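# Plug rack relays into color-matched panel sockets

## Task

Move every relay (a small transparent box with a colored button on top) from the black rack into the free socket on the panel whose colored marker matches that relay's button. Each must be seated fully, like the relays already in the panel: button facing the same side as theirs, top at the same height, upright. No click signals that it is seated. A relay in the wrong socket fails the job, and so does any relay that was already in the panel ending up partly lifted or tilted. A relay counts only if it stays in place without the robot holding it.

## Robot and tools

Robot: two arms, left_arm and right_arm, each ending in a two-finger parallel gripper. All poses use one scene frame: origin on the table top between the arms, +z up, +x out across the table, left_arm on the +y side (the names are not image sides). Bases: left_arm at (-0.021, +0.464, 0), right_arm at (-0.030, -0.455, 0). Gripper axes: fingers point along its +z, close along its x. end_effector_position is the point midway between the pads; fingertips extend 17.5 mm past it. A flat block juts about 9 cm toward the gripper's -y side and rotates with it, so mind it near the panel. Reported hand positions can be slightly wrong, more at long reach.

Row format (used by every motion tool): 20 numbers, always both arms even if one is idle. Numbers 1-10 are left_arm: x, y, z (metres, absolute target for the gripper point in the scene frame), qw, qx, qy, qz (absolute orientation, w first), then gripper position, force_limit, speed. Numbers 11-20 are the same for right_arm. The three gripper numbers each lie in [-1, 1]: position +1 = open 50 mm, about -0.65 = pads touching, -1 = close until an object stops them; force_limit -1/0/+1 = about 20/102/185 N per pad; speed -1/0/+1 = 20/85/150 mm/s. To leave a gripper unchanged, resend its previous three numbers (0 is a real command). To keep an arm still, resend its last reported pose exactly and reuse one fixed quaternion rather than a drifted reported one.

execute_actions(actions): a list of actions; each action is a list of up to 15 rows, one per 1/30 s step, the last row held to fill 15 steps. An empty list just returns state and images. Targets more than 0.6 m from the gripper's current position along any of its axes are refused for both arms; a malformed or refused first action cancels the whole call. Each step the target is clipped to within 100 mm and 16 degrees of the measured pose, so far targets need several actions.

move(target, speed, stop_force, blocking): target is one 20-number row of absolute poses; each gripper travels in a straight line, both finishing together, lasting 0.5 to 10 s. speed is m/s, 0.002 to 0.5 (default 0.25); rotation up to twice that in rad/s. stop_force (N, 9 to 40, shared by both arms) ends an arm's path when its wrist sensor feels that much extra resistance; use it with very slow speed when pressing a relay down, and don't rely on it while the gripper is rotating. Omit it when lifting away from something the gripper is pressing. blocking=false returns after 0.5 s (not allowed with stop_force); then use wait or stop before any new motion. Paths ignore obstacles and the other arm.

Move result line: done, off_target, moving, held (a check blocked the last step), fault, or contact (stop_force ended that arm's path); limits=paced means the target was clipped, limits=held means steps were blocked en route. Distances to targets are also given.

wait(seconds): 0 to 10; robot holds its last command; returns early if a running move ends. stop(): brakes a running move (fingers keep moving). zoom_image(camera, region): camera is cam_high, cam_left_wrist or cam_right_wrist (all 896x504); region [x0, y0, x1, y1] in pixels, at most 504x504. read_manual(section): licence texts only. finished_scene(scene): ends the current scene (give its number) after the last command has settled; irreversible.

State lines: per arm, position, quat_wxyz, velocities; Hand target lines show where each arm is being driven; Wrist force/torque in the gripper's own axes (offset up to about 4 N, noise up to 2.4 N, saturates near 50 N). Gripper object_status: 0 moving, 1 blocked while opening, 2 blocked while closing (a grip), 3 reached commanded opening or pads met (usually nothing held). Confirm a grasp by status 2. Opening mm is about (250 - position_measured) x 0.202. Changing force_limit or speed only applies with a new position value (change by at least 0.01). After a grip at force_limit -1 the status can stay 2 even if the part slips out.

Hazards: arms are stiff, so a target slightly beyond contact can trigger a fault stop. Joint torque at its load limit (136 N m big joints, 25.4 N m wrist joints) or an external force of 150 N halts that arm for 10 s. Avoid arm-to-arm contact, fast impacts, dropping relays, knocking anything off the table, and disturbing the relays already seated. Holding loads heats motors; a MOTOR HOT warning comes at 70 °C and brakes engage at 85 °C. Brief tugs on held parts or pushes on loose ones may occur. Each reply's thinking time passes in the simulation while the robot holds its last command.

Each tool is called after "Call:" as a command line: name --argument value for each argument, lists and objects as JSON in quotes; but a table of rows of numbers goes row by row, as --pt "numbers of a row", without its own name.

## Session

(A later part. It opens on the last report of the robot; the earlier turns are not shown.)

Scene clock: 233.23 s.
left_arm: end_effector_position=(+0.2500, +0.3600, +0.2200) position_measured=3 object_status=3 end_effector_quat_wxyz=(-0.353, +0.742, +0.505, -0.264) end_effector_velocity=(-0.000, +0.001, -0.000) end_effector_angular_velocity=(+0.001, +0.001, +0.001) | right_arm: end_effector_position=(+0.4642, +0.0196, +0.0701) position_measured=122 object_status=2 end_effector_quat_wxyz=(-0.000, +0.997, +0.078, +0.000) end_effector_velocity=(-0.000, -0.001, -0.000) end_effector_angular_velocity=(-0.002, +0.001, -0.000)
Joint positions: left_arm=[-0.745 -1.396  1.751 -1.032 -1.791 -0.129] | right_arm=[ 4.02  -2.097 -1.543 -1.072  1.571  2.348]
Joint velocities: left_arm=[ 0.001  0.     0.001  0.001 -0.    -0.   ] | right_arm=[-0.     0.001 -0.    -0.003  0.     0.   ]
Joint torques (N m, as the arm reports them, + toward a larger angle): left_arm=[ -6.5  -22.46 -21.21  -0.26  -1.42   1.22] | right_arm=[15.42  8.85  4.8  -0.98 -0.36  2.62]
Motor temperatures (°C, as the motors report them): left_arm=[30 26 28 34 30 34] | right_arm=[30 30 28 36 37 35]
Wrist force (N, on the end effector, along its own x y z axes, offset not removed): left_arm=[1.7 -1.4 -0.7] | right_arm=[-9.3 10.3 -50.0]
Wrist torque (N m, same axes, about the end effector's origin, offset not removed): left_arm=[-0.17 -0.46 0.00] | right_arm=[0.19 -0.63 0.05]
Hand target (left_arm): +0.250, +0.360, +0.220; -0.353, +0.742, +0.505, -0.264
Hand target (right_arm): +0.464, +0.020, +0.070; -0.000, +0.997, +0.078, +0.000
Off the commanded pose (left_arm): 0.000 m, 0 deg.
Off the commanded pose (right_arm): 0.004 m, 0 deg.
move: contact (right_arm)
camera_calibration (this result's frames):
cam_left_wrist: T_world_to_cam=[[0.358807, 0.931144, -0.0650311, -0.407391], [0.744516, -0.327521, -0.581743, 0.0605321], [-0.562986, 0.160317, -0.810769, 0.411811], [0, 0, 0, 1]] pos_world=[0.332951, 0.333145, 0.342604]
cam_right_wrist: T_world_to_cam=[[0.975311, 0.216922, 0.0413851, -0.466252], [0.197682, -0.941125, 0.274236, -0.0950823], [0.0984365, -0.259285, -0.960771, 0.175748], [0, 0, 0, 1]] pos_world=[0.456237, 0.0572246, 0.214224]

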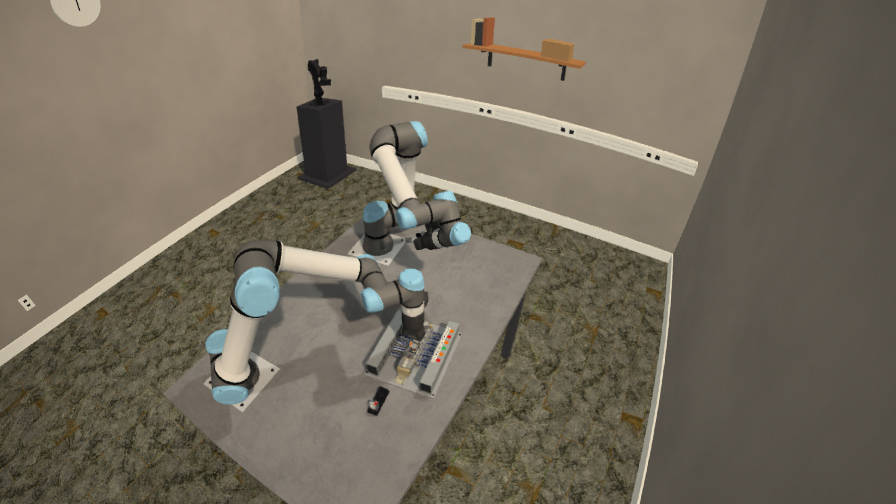

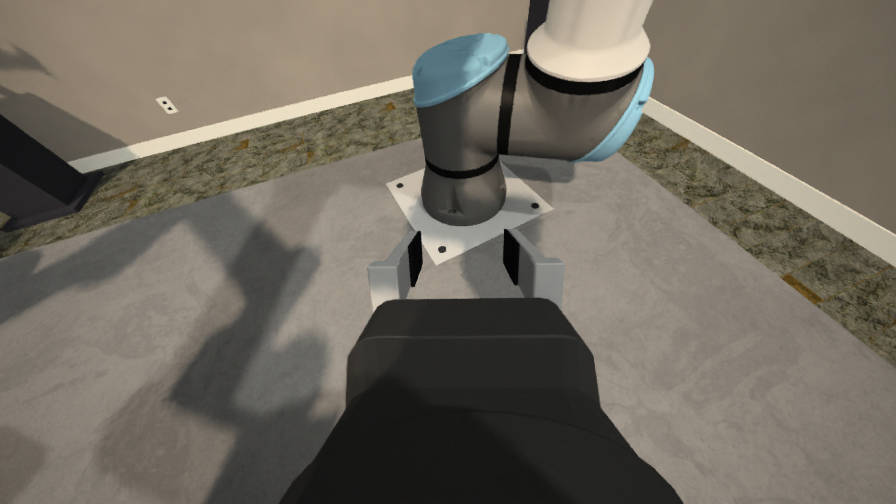

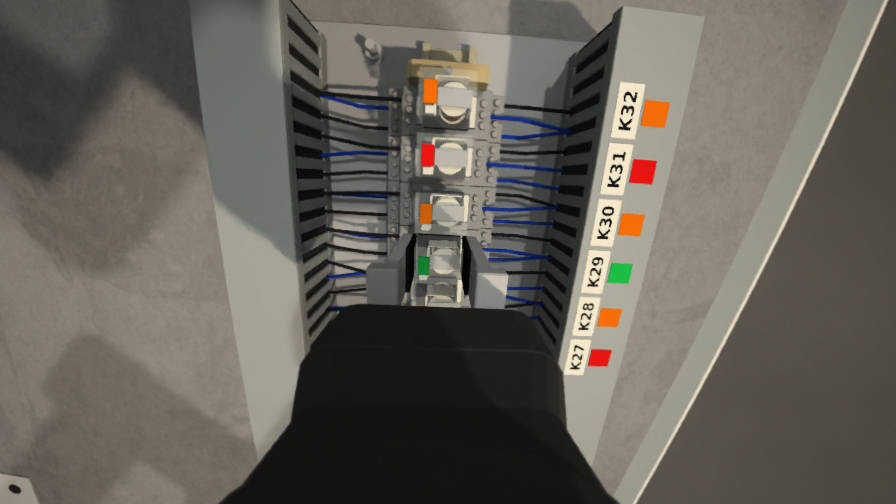

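Call:
execute_actions --actions '[[[0.25,0.36,0.22,-0.353,0.742,0.505,-0.264,1,0,0, 0.4641,0.0196,0.0701,0,0.99692,0.07846,0,-1,0,-0.5],[0.25,0.36,0.22,-0.353,0.742,0.505,-0.264,1,0,0, 0.4641,0.01955,0.0700,0,0.99692,0.07846,0,-1,0,-0.5],[0.25,0.36,0.22,-0.353,0.742,0.505,-0.264,1,0,0, 0.4641,0.0195,0.0699,0,0.99692,0.07846,0,-1,0,-0.5],[0.25,0.36,0.22,-0.353,0.742,0.505,-0.264,1,0,0, 0.4641,0.0195,0.0698,0,0.99692,0.07846,0,-1,0,-0.5],[0.25,0.36,0.22,-0.353,0.742,0.505,-0.264,1,0,0, 0.4641,0.0195,0.0697,0,0.99692,0.07846,0,-1,0,-0.5]]]'

Scene clock: 235.93 s.
left_arm: end_effector_position=(+0.2500, +0.3600, +0.2200) position_measured=3 object_status=3 end_effector_quat_wxyz=(-0.353, +0.742, +0.505, -0.264) end_effector_velocity=(-0.000, +0.000, +0.000) end_effector_angular_velocity=(-0.000, +0.001, +0.000) | right_arm: end_effector_position=(+0.4642, +0.0196, +0.0700) position_measured=122 object_status=2 end_effector_quat_wxyz=(-0.000, +0.997, +0.078, +0.000) end_effector_velocity=(-0.000, +0.000, -0.001) end_effector_angular_velocity=(+0.000, +0.000, +0.000)
Joint positions: left_arm=[-0.745 -1.396  1.751 -1.032 -1.791 -0.129] | right_arm=[ 4.02  -2.096 -1.544 -1.072  1.571  2.348]
Joint velocities: left_arm=[ 0.     0.    -0.     0.001 -0.     0.   ] | right_arm=[ 0.    -0.001 -0.     0.001  0.     0.   ]
Joint torques (N m, as the arm reports them, + toward a larger angle): left_arm=[ -7.31 -22.44 -20.42  -0.14  -1.13   1.28] | right_arm=[ 15.21 -10.99 -12.71   1.04  -1.37   0.92]
Motor temperatures (°C, as the motors report them): left_arm=[30 26 28 34 30 34] | right_arm=[30 30 28 36 37 35]
Wrist force (N, on the end effector, along its own x y z axes, offset not removed): left_arm=[4.0 -0.5 1.1] | right_arm=[-8.1 9.3 -50.0]
Wrist torque (N m, same axes, about the end effector's origin, offset not removed): left_arm=[0.06 -0.89 0.04] | right_arm=[0.18 -0.52 0.06]
Hand target (left_arm): +0.250, +0.360, +0.220; -0.353, +0.742, +0.505, -0.264
Hand target (right_arm): +0.464, +0.019, +0.070; +0.000, +0.997, +0.078, +0.000
Off the commanded pose (left_arm): 0.000 m, 0 deg.
Off the commanded pose (right_arm): 0.000 m, 0 deg.
camera_calibration (this result's frames):
cam_left_wrist: T_world_to_cam=[[0.358807, 0.931144, -0.0650311, -0.407391], [0.744517, -0.327521, -0.581743, 0.060532], [-0.562986, 0.160317, -0.810769, 0.411811], [0, 0, 0, 1]] pos_world=[0.332951, 0.333145, 0.342604]
cam_right_wrist: T_world_to_cam=[[0.975304, 0.216929, 0.0415149, -0.466202], [0.197666, -0.94116, 0.274126, -0.0950848], [0.0985381, -0.25915, -0.960797, 0.175639], [0, 0, 0, 1]] pos_world=[0.456177, 0.0571596, 0.214173]

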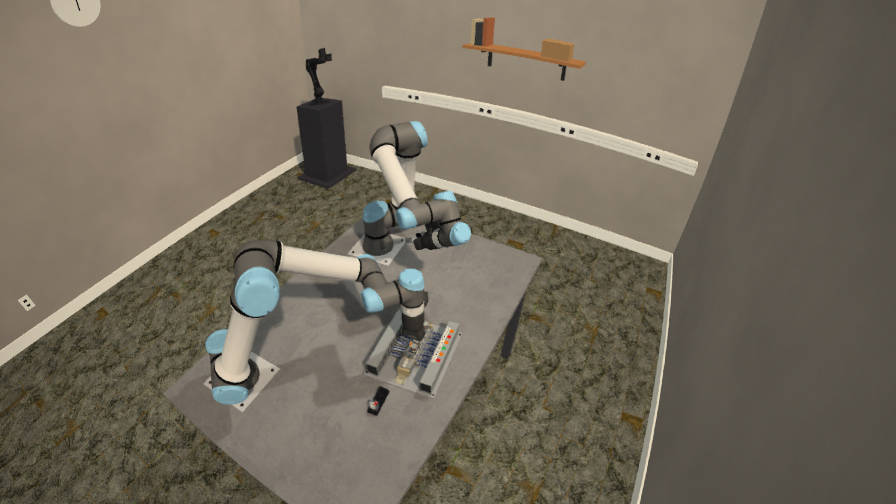

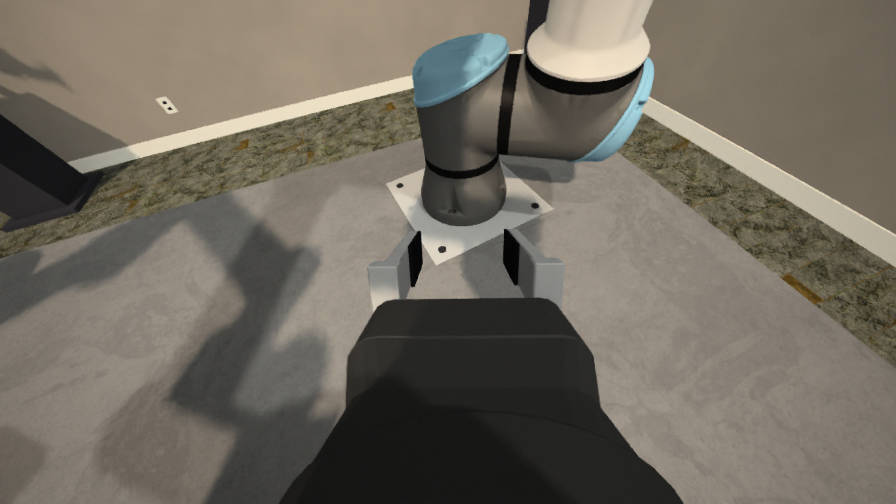

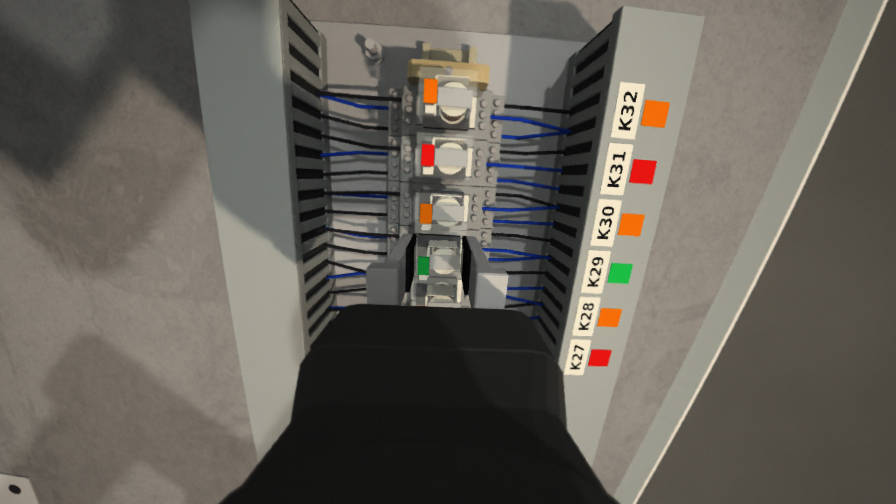

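Seated. Release.

Call:
execute_actions --actions '[[[0.25,0.36,0.22,-0.353,0.742,0.505,-0.264,1,0,0, 0.4641,0.0195,0.0699,0,0.99692,0.07846,0,-1,0,-0.5],[0.25,0.36,0.22,-0.353,0.742,0.505,-0.264,1,0,0, 0.4641,0.0195,0.0702,0,0.99692,0.07846,0,-1,0,-0.5],[0.25,0.36,0.22,-0.353,0.742,0.505,-0.264,1,0,0, 0.4641,0.0195,0.0705,0,0.99692,0.07846,0,-1,0,-0.5],[0.25,0.36,0.22,-0.353,0.742,0.505,-0.264,1,0,0, 0.4641,0.0195,0.0707,0,0.99692,0.07846,0,-1,0,-0.5],[0.25,0.36,0.22,-0.353,0.742,0.505,-0.264,1,0,0, 0.4641,0.0195,0.0707,0,0.99692,0.07846,0,-1,0,-0.5],[0.25,0.36,0.22,-0.353,0.742,0.505,-0.264,1,0,0, 0.4641,0.0195,0.0707,0,0.99692,0.07846,0,-1,0,-0.5],[0.25,0.36,0.22,-0.353,0.742,0.505,-0.264,1,0,0, 0.4641,0.0195,0.0707,0,0.99692,0.07846,0,0.5,0,-0.3]],[[0.25,0.36,0.22,-0.353,0.742,0.505,-0.264,1,0,0, 0.4641,0.0195,0.0707,0,0.99692,0.07846,0,0.5,0,-0.3]]]'

Call:
move --target '[0.25,0.36,0.22,-0.353,0.742,0.505,-0.264,1,0,0, 0.4641,0.0195,0.125,0,0.99692,0.07846,0,0.5,0,-0.3]' --speed 0.12

Call:
move --target '[0.25,0.36,0.22,-0.353,0.742,0.505,-0.264,1,0,0, 0.468,-0.12,0.15,0,0.6428,0.7660,0,0.5,0,-0.3]' --speed 0.45

Call:
move --target '[0.25,0.36,0.22,-0.353,0.742,0.505,-0.264,1,0,0, 0.4750,-0.2837,0.095,0,-0.0872,0.9962,0,0.5,0,-0.3]' --speed 0.45

Call:
move --target '[0.25,0.36,0.22,-0.353,0.742,0.505,-0.264,1,0,0, 0.4750,-0.2837,0.074,0,-0.0872,0.9962,0,0.5,0,-0.3]' --speed 0.06

Call:
zoom_image --camera "cam_right_wrist" --region '[340, 150, 540, 330]'

Scene clock: 243.53 s.
left_arm: end_effector_position=(+0.2500, +0.3600, +0.2200) position_measured=3 object_status=3 end_effector_quat_wxyz=(-0.353, +0.742, +0.505, -0.264) end_effector_velocity=(-0.000, -0.000, -0.000) end_effector_angular_velocity=(-0.001, -0.000, -0.000) | right_arm: end_effector_position=(+0.4641, +0.0195, +0.0707) position_measured=78 object_status=3 end_effector_quat_wxyz=(+0.000, +0.997, +0.078, -0.000) end_effector_velocity=(-0.000, +0.000, -0.000) end_effector_angular_velocity=(+0.000, -0.000, +0.000)
Joint positions: left_arm=[-0.745 -1.396  1.751 -1.032 -1.791 -0.129] | right_arm=[ 4.02  -2.096 -1.543 -1.074  1.571  2.348]
Joint velocities: left_arm=[-0.    -0.     0.001 -0.001 -0.001  0.   ] | right_arm=[ 0. -0. -0.  0.  0. -0.]
Joint torques (N m, as the arm reports them, + toward a larger angle): left_arm=[ -7.86 -21.81 -21.01  -0.2   -1.05   1.23] | right_arm=[ 6.53 61.55 32.79  4.35 -0.11 -1.94]
Motor temperatures (°C, as the motors report them): left_arm=[30 26 28 34 30 34] | right_arm=[30 30 28 36 37 35]
Wrist force (N, on the end effector, along its own x y z axes, offset not removed): left_arm=[3.2 -0.7 0.8] | right_arm=[1.7 1.2 0.3]
Wrist torque (N m, same axes, about the end effector's origin, offset not removed): left_arm=[-0.04 -0.66 0.01] | right_arm=[0.31 -0.38 0.01]
Hand target (left_arm): +0.250, +0.360, +0.220; -0.353, +0.742, +0.505, -0.264
Hand target (right_arm): +0.464, +0.020, +0.071; -0.000, +0.997, +0.078, -0.000
Off the commanded pose (left_arm): 0.000 m, 0 deg.
Off the commanded pose (right_arm): 0.000 m, 0 deg.
camera_calibration (this result's frames):
cam_left_wrist: T_world_to_cam=[[0.358807, 0.931144, -0.0650312, -0.407391], [0.744517, -0.327521, -0.581743, 0.060532], [-0.562986, 0.160317, -0.810769, 0.411811], [0, 0, 0, 1]] pos_world=[0.332951, 0.333145, 0.342604]
cam_right_wrist: T_world_to_cam=[[0.975302, 0.217018, 0.0411124, -0.466112], [0.197824, -0.941033, 0.274448, -0.0953946], [0.0982482, -0.259537, -0.960723, 0.176419], [0, 0, 0, 1]] pos_world=[0.456139, 0.0571724, 0.214834]

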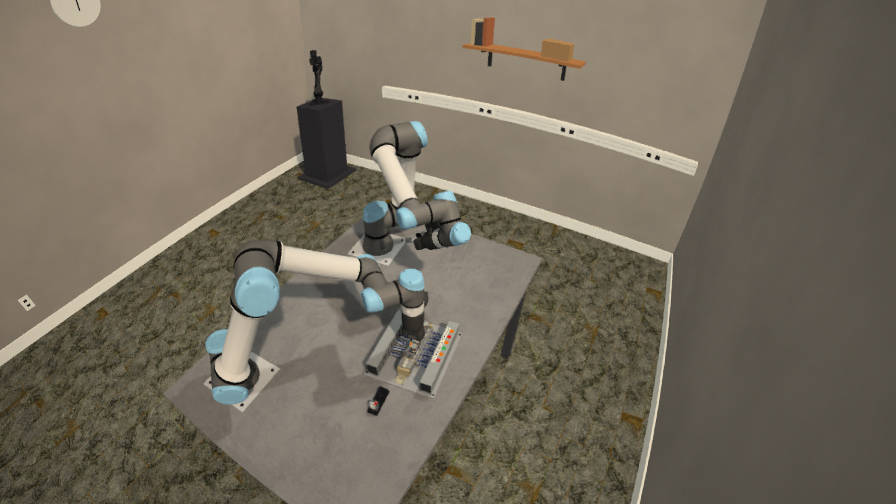

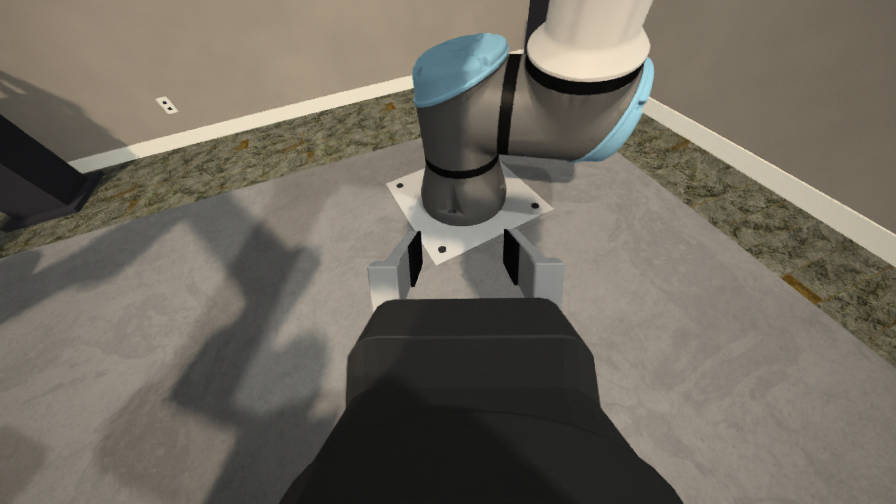

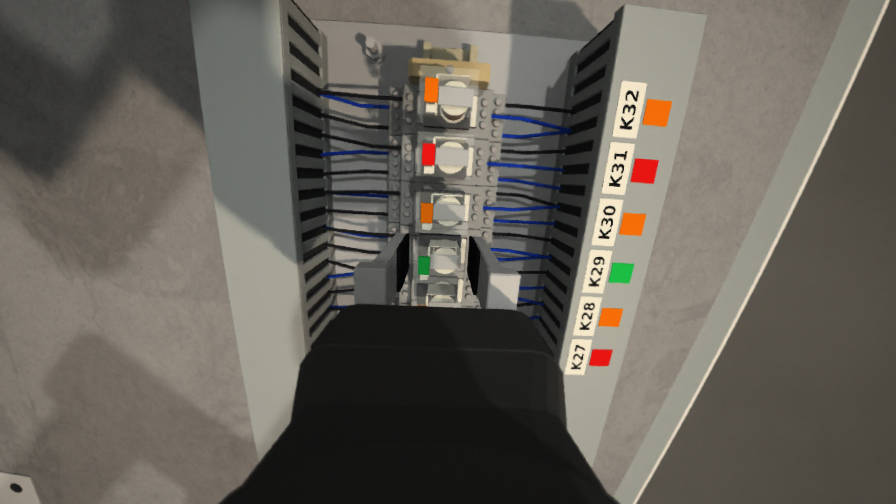

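Scene clock: 244.50 s.
left_arm: end_effector_position=(+0.2500, +0.3600, +0.2200) position_measured=3 object_status=3 end_effector_quat_wxyz=(-0.353, +0.742, +0.505, -0.264) end_effector_velocity=(-0.000, +0.001, -0.000) end_effector_angular_velocity=(+0.001, +0.002, +0.000) | right_arm: end_effector_position=(+0.4642, +0.0196, +0.1247) position_measured=78 object_status=3 end_effector_quat_wxyz=(-0.000, +0.997, +0.078, +0.000) end_effector_velocity=(+0.000, +0.000, +0.002) end_effector_angular_velocity=(-0.000, +0.000, +0.000)
Joint positions: left_arm=[-0.745 -1.396  1.751 -1.032 -1.791 -0.129] | right_arm=[ 4.02  -2.042 -1.475 -1.195  1.571  2.348]
Joint velocities: left_arm=[ 0.     0.     0.001  0.001  0.    -0.   ] | right_arm=[ 0.     0.001  0.004 -0.006  0.    -0.   ]
Joint torques (N m, as the arm reports them, + toward a larger angle): left_arm=[ -6.53 -22.21 -20.97  -0.22  -1.3    1.06] | right_arm=[-4.09 59.69 34.95  2.1  -0.51 -1.57]
Motor temperatures (°C, as the motors report them): left_arm=[30 26 28 34 30 34] | right_arm=[30 30 28 36 37 35]
Wrist force (N, on the end effector, along its own x y z axes, offset not removed): left_arm=[3.3 0.7 1.0] | right_arm=[2.2 2.0 0.4]
Wrist torque (N m, same axes, about the end effector's origin, offset not removed): left_arm=[0.25 -0.75 0.06] | right_arm=[0.40 -0.40 0.03]
Hand target (left_arm): +0.250, +0.360, +0.220; -0.353, +0.742, +0.505, -0.264
Hand target (right_arm): +0.464, +0.020, +0.125; -0.000, +0.997, +0.078, +0.000
Off the commanded pose (left_arm): 0.000 m, 0 deg.
Off the commanded pose (right_arm): 0.000 m, 0 deg.
move: done
camera_calibration (this result's frames):
cam_left_wrist: T_world_to_cam=[[0.358807, 0.931144, -0.0650311, -0.407391], [0.744516, -0.327521, -0.581743, 0.0605321], [-0.562986, 0.160317, -0.810769, 0.411811], [0, 0, 0, 1]] pos_world=[0.332951, 0.333145, 0.342604]
cam_right_wrist: T_world_to_cam=[[0.975297, 0.21703, 0.0411623, -0.468433], [0.197827, -0.941045, 0.274406, -0.110135], [0.0982899, -0.259484, -0.960733, 0.228316], [0, 0, 0, 1]] pos_world=[0.456208, 0.0572669, 0.268854]

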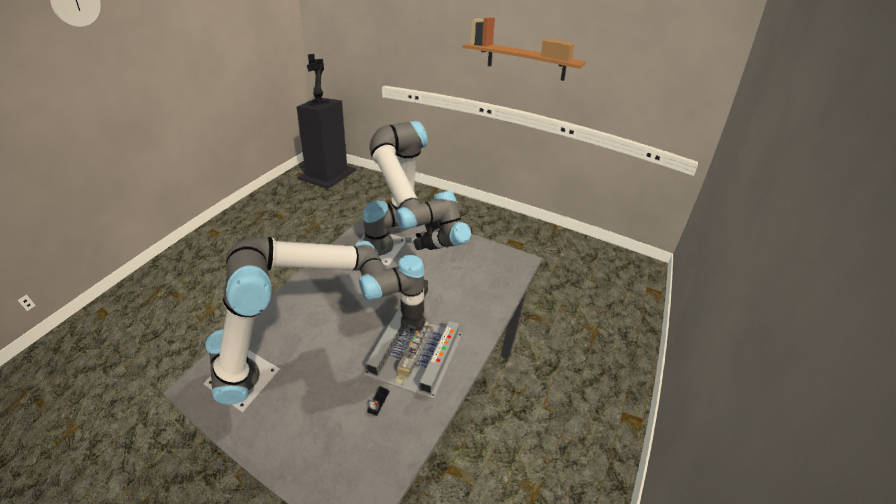

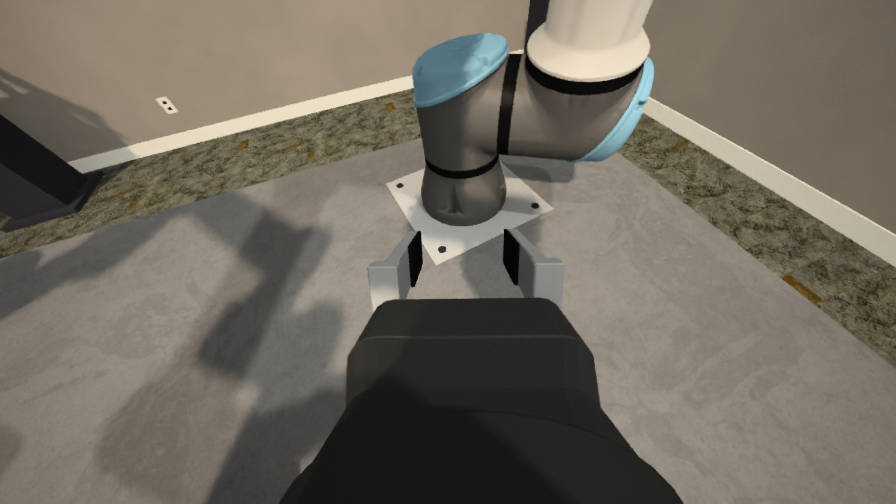

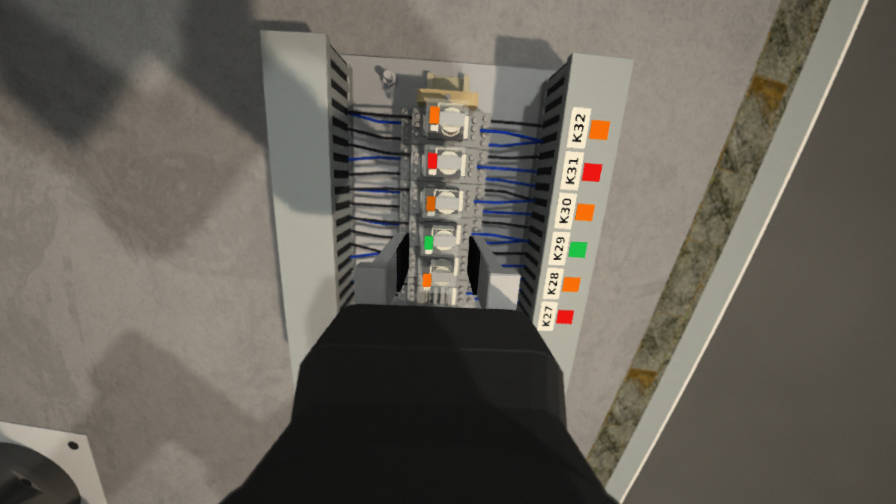

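Scene clock: 246.90 s.
left_arm: end_effector_position=(+0.2500, +0.3600, +0.2200) position_measured=3 object_status=3 end_effector_quat_wxyz=(-0.353, +0.742, +0.505, -0.264) end_effector_velocity=(+0.000, -0.001, -0.000) end_effector_angular_velocity=(-0.002, -0.002, +0.000) | right_arm: end_effector_position=(+0.4679, -0.1198, +0.1501) position_measured=78 object_status=3 end_effector_quat_wxyz=(-0.000, +0.643, +0.765, +0.000) end_effector_velocity=(+0.000, -0.001, +0.000) end_effector_angular_velocity=(+0.002, +0.000, +0.015)
Joint positions: left_arm=[-0.745 -1.396  1.751 -1.032 -1.791 -0.129] | right_arm=[ 3.877 -1.913 -1.594 -1.205  1.571  0.619]
Joint velocities: left_arm=[-0.    -0.    -0.001 -0.002 -0.001 -0.   ] | right_arm=[-0.001  0.001 -0.001  0.001  0.002 -0.017]
Joint torques (N m, as the arm reports them, + toward a larger angle): left_arm=[ -6.85 -23.25 -20.88  -0.15  -1.1    1.42] | right_arm=[-12.03  54.92  12.41   4.65   1.27  -2.05]
Motor temperatures (°C, as the motors report them): left_arm=[30 26 28 34 30 34] | right_arm=[30 30 28 36 37 35]
Wrist force (N, on the end effector, along its own x y z axes, offset not removed): left_arm=[2.8 0.0 2.6] | right_arm=[1.4 -1.2 -0.7]
Wrist torque (N m, same axes, about the end effector's origin, offset not removed): left_arm=[0.14 -0.67 0.06] | right_arm=[-0.14 -0.22 -0.04]
Hand target (left_arm): +0.250, +0.360, +0.220; -0.353, +0.742, +0.505, -0.264
Hand target (right_arm): +0.468, -0.120, +0.150; -0.000, +0.643, +0.766, +0.000
Off the commanded pose (left_arm): 0.000 m, 0 deg.
Off the commanded pose (right_arm): 0.000 m, 0 deg.
move: done
camera_calibration (this result's frames):
cam_left_wrist: T_world_to_cam=[[0.358807, 0.931144, -0.065031, -0.407391], [0.744517, -0.327521, -0.581743, 0.060532], [-0.562986, 0.160317, -0.810769, 0.411811], [0, 0, 0, 1]] pos_world=[0.332951, 0.333145, 0.342604]
cam_right_wrist: T_world_to_cam=[[-0.232247, 0.971781, 0.0412777, 0.212507], [0.937832, 0.212476, 0.274455, -0.457114], [0.25794, 0.102453, -0.960714, 0.184853], [0, 0, 0, 1]] pos_world=[0.430369, -0.128323, 0.294276]

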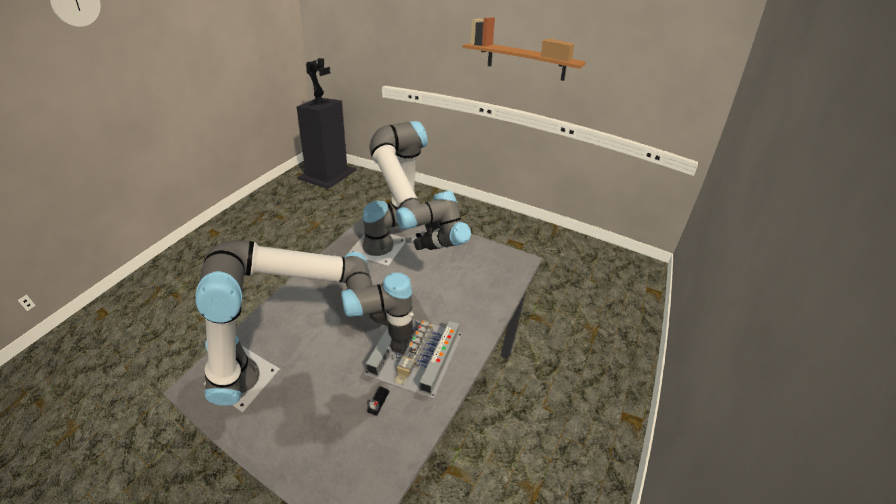

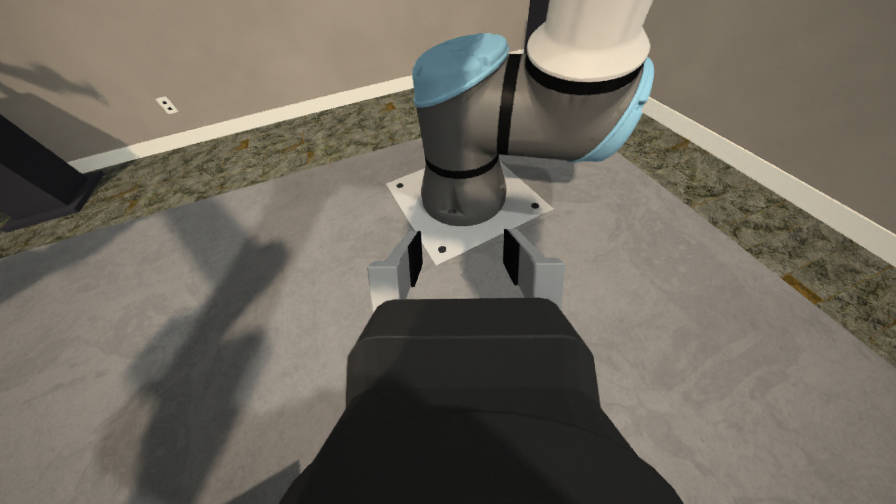

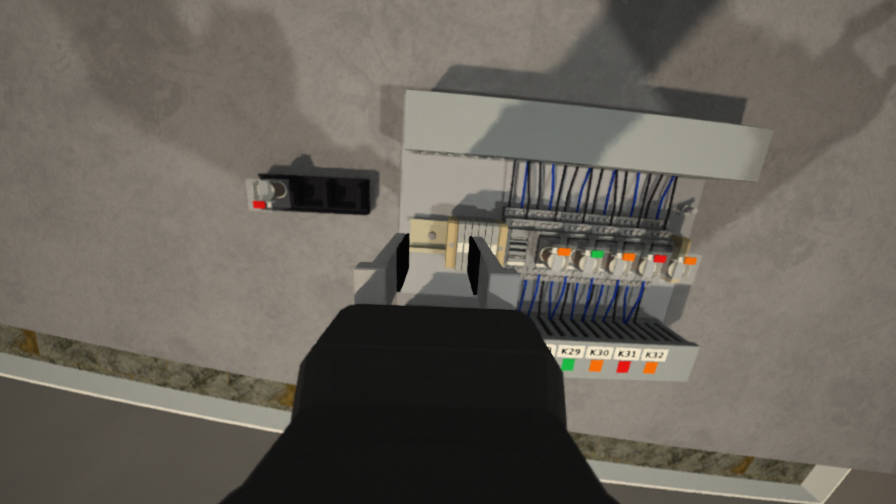

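Scene clock: 249.30 s.
left_arm: end_effector_position=(+0.2500, +0.3600, +0.2200) position_measured=3 object_status=3 end_effector_quat_wxyz=(-0.353, +0.742, +0.505, -0.264) end_effector_velocity=(+0.000, -0.000, +0.000) end_effector_angular_velocity=(-0.001, -0.001, -0.000) | right_arm: end_effector_position=(+0.4747, -0.2836, +0.0952) position_measured=78 object_status=3 end_effector_quat_wxyz=(-0.000, -0.087, +0.996, +0.000) end_effector_velocity=(-0.000, -0.001, -0.000) end_effector_angular_velocity=(+0.001, +0.002, +0.012)
Joint positions: left_arm=[-0.745 -1.396  1.751 -1.032 -1.791 -0.129] | right_arm=[ 3.709 -1.783 -1.924 -1.005  1.571 -1.121]
Joint velocities: left_arm=[ 0.    -0.    -0.001 -0.     0.     0.   ] | right_arm=[-0.002  0.001 -0.002  0.     0.002 -0.014]
Joint torques (N m, as the arm reports them, + toward a larger angle): left_arm=[ -8.62 -22.43 -20.77  -0.29  -1.11   1.22] | right_arm=[-13.77  47.12  10.22   4.9    1.43  -1.99]
Motor temperatures (°C, as the motors report them): left_arm=[30 26 28 34 30 34] | right_arm=[30 30 28 36 37 35]
Wrist force (N, on the end effector, along its own x y z axes, offset not removed): left_arm=[3.5 -1.5 0.3] | right_arm=[1.9 2.1 0.8]
Wrist torque (N m, same axes, about the end effector's origin, offset not removed): left_arm=[-0.19 -0.74 0.03] | right_arm=[0.50 -0.25 -0.06]
Hand target (left_arm): +0.250, +0.360, +0.220; -0.353, +0.742, +0.505, -0.264
Hand target (right_arm): +0.475, -0.284, +0.095; -0.000, -0.087, +0.996, +0.000
Off the commanded pose (left_arm): 0.000 m, 0 deg.
Off the commanded pose (right_arm): 0.000 m, 0 deg.
move: done
camera_calibration (this result's frames):
cam_left_wrist: T_world_to_cam=[[0.358807, 0.931144, -0.0650311, -0.407391], [0.744517, -0.327521, -0.581743, 0.060532], [-0.562986, 0.160317, -0.810769, 0.411811], [0, 0, 0, 1]] pos_world=[0.332951, 0.333145, 0.342604]
cam_right_wrist: T_world_to_cam=[[-0.971663, -0.232765, 0.0411241, 0.384974], [-0.213, 0.93767, 0.274601, 0.338383], [-0.102478, 0.25806, -0.960678, 0.362297], [0, 0, 0, 1]] pos_world=[0.483268, -0.321178, 0.239299]

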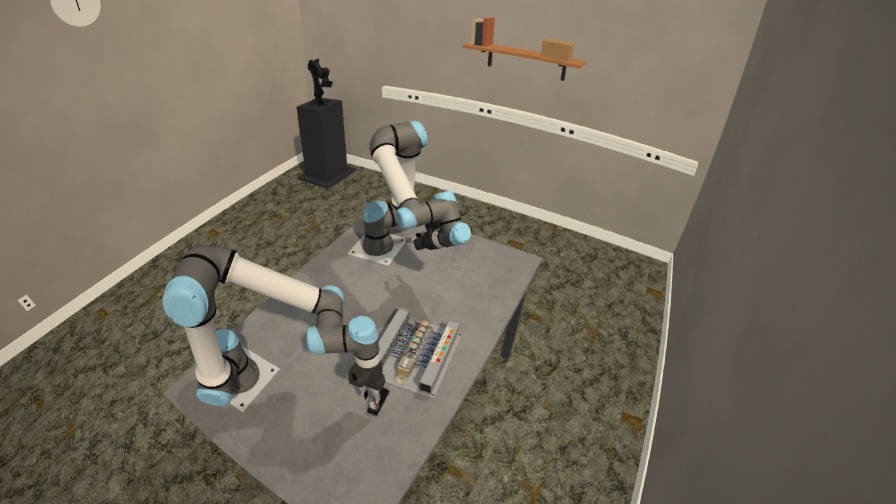

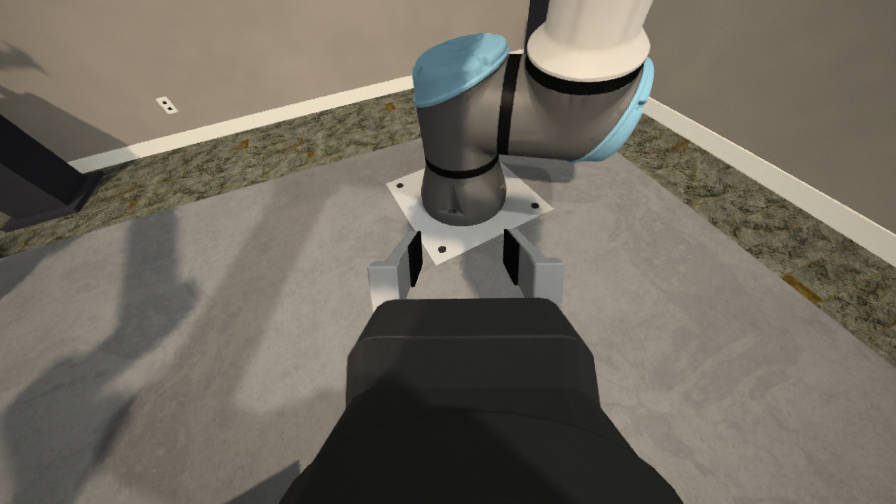

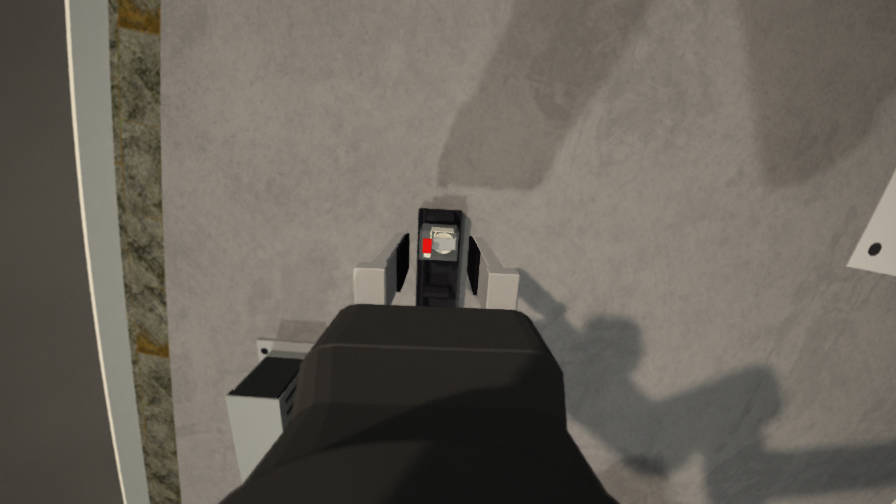

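Scene clock: 250.13 s.
left_arm: end_effector_position=(+0.2500, +0.3600, +0.2200) position_measured=3 object_status=3 end_effector_quat_wxyz=(-0.353, +0.742, +0.505, -0.264) end_effector_velocity=(+0.000, +0.000, -0.000) end_effector_angular_velocity=(-0.000, -0.000, -0.000) | right_arm: end_effector_position=(+0.4749, -0.2837, +0.0743) position_measured=78 object_status=3 end_effector_quat_wxyz=(-0.000, -0.087, +0.996, +0.000) end_effector_velocity=(-0.000, +0.000, -0.002) end_effector_angular_velocity=(+0.000, -0.000, +0.000)
Joint positions: left_arm=[-0.745 -1.396  1.751 -1.032 -1.791 -0.129] | right_arm=[ 3.709 -1.813 -1.95  -0.95   1.571 -1.122]
Joint velocities: left_arm=[ 0.001  0.     0.    -0.001  0.001  0.   ] | right_arm=[-0.    -0.003 -0.003  0.007  0.    -0.   ]
Joint torques (N m, as the arm reports them, + toward a larger angle): left_arm=[ -6.87 -21.74 -20.91  -0.33  -1.17   1.17] | right_arm=[-12.08  18.65  10.78   4.75  -1.82  -2.13]
Motor temperatures (°C, as the motors report them): left_arm=[30 26 28 34 30 34] | right_arm=[30 30 28 36 37 35]
Wrist force (N, on the end effector, along its own x y z axes, offset not removed): left_arm=[2.6 -0.8 2.0] | right_arm=[0.1 1.2 -1.6]
Wrist torque (N m, same axes, about the end effector's origin, offset not removed): left_arm=[-0.04 -0.57 0.04] | right_arm=[0.26 -0.06 -0.03]
Hand target (left_arm): +0.250, +0.360, +0.220; -0.353, +0.742, +0.505, -0.264
Hand target (right_arm): +0.475, -0.284, +0.074; -0.000, -0.087, +0.996, -0.000
Off the commanded pose (left_arm): 0.000 m, 0 deg.
Off the commanded pose (right_arm): 0.000 m, 0 deg.
move: done
camera_calibration (this result's frames):
cam_left_wrist: T_world_to_cam=[[0.358807, 0.931144, -0.0650313, -0.407391], [0.744517, -0.327521, -0.581743, 0.060532], [-0.562985, 0.160316, -0.810769, 0.411811], [0, 0, 0, 1]] pos_world=[0.332951, 0.333145, 0.342604]
cam_right_wrist: T_world_to_cam=[[-0.971359, -0.234027, 0.0411522, 0.385527], [-0.214227, 0.937437, 0.274442, 0.344771], [-0.102805, 0.257766, -0.960723, 0.342392], [0, 0, 0, 1]] pos_world=[0.483544, -0.321234, 0.218459]

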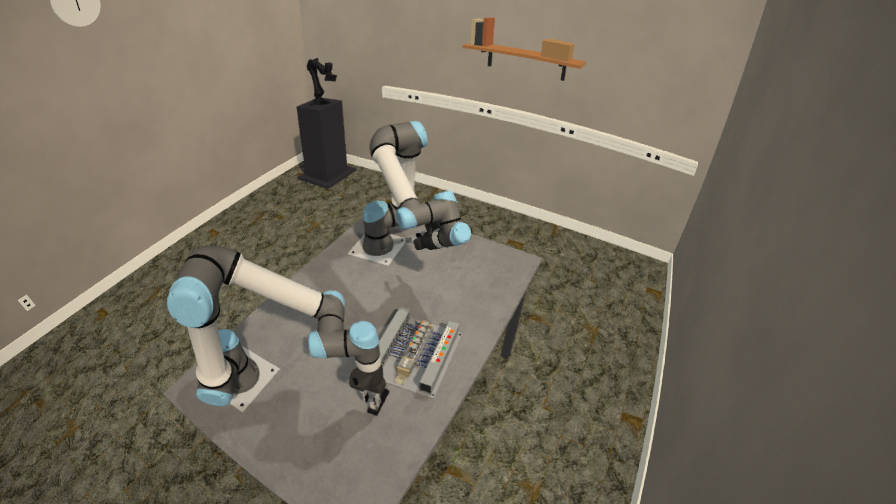

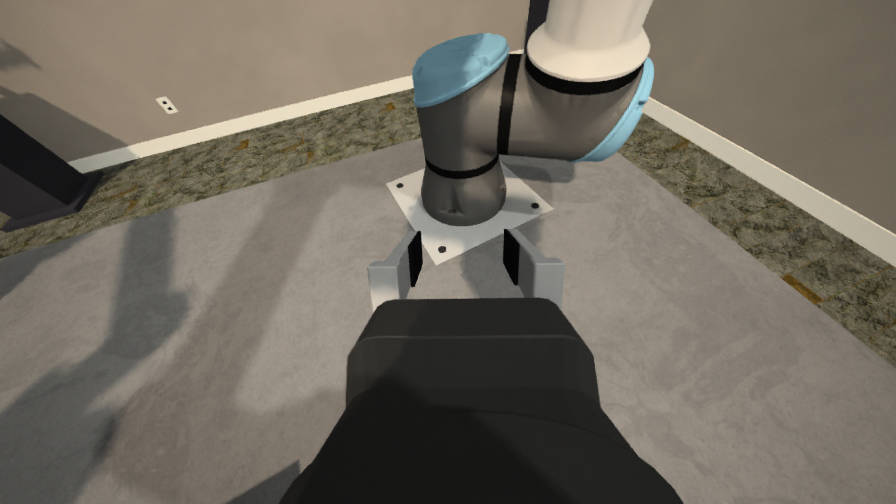

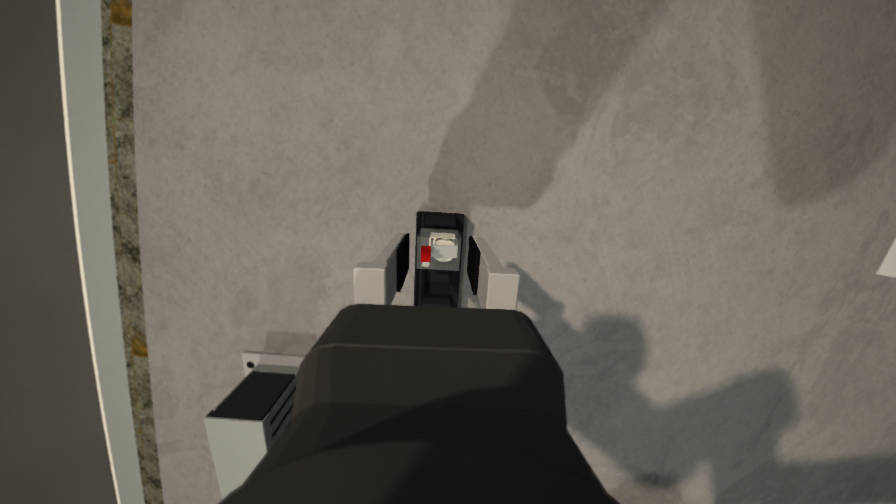

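Region (340, 150, 540, 330) of cam_right_wrist's 896x504 image, scaled by 2.520, with more detail than that image has; it fills the top 454 rows of this view, and the rest is white.

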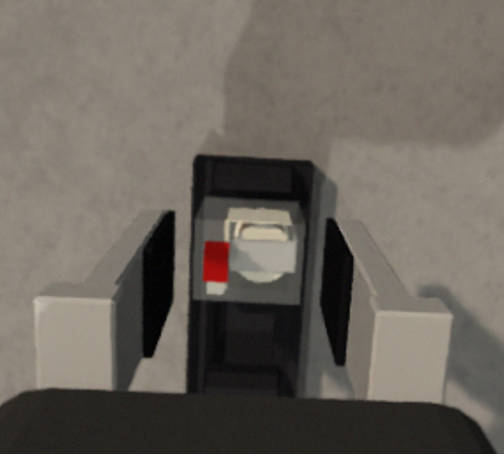

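Call:
execute_actions --actions '[]'

Scene clock: 255.80 s.
left_arm: end_effector_position=(+0.2500, +0.3600, +0.2200) position_measured=3 object_status=3 end_effector_quat_wxyz=(-0.353, +0.742, +0.505, -0.264) end_effector_velocity=(-0.000, +0.000, -0.000) end_effector_angular_velocity=(-0.000, +0.000, +0.002) | right_arm: end_effector_position=(+0.4750, -0.2837, +0.0740) position_measured=78 object_status=3 end_effector_quat_wxyz=(-0.000, -0.087, +0.996, -0.000) end_effector_velocity=(+0.000, +0.000, +0.000) end_effector_angular_velocity=(+0.001, -0.001, -0.000)
Joint positions: left_arm=[-0.745 -1.396  1.751 -1.032 -1.791 -0.129] | right_arm=[ 3.709 -1.813 -1.95  -0.949  1.571 -1.122]
Joint velocities: left_arm=[ 0.001 -0.     0.001 -0.    -0.001 -0.   ] | right_arm=[-0.     0.    -0.     0.001 -0.    -0.   ]
Joint torques (N m, as the arm reports them, + toward a larger angle): left_arm=[ -7.2  -22.76 -20.    -0.31  -1.04   1.25] | right_arm=[-12.03  18.26  10.08   4.68  -1.78  -1.95]
Motor temperatures (°C, as the motors report them): left_arm=[30 26 28 34 30 34] | right_arm=[30 30 28 36 37 35]
Wrist force (N, on the end effector, along its own x y z axes, offset not removed): left_arm=[3.8 -0.5 0.4] | right_arm=[2.6 1.6 -0.2]
Wrist torque (N m, same axes, about the end effector's origin, offset not removed): left_arm=[0.03 -0.79 0.08] | right_arm=[0.22 -0.41 0.04]
Hand target (left_arm): +0.250, +0.360, +0.220; -0.353, +0.742, +0.505, -0.264
Hand target (right_arm): +0.475, -0.284, +0.074; -0.000, -0.087, +0.996, -0.000
Off the commanded pose (left_arm): 0.000 m, 0 deg.
Off the commanded pose (right_arm): 0.000 m, 0 deg.
camera_calibration (this result's frames):
cam_left_wrist: T_world_to_cam=[[0.358807, 0.931144, -0.0650313, -0.407391], [0.744517, -0.327521, -0.581743, 0.0605319], [-0.562985, 0.160316, -0.810769, 0.411811], [0, 0, 0, 1]] pos_world=[0.332951, 0.333145, 0.342604]
cam_right_wrist: T_world_to_cam=[[-0.971356, -0.234044, 0.0411301, 0.385549], [-0.21425, 0.937434, 0.274435, 0.344865], [-0.102787, 0.257762, -0.960726, 0.342102], [0, 0, 0, 1]] pos_world=[0.483556, -0.321233, 0.218166]

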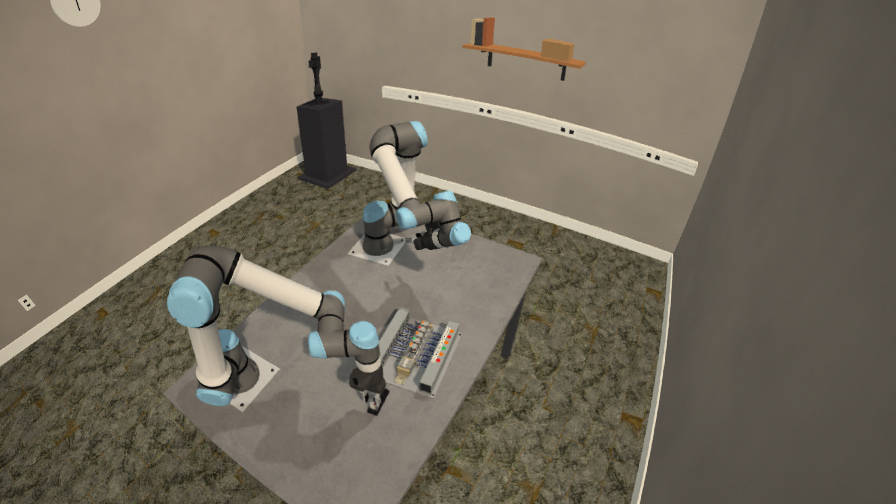

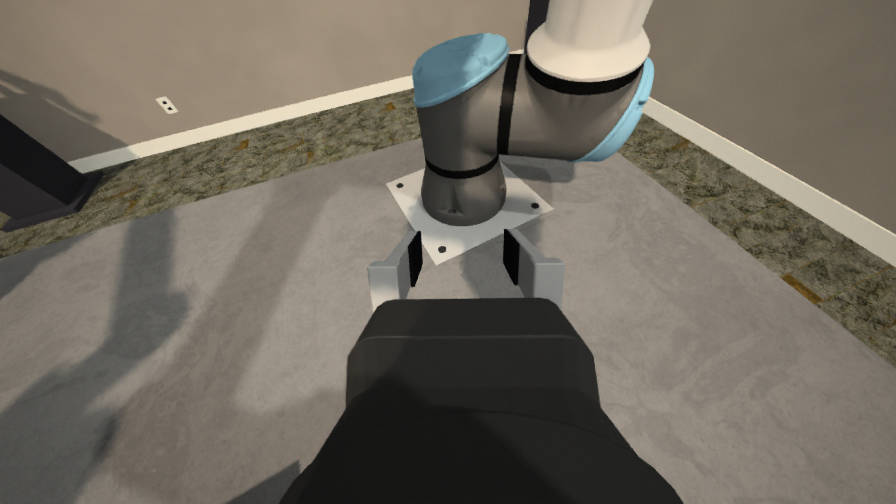

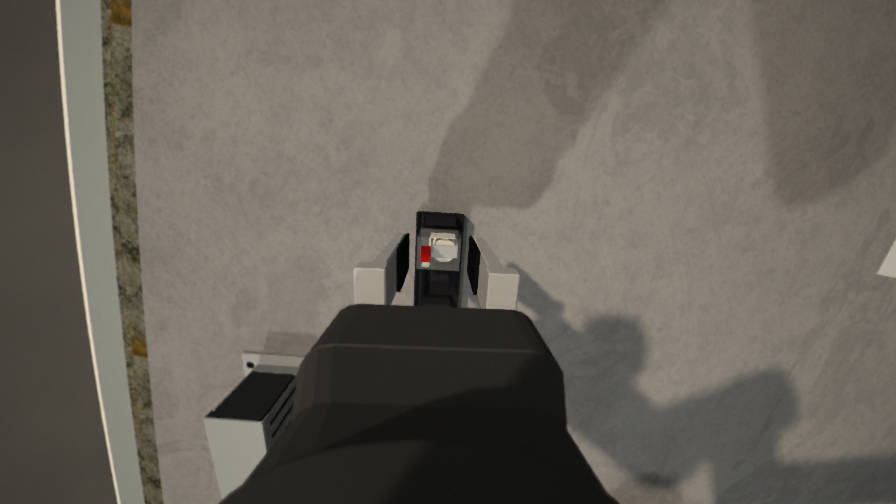

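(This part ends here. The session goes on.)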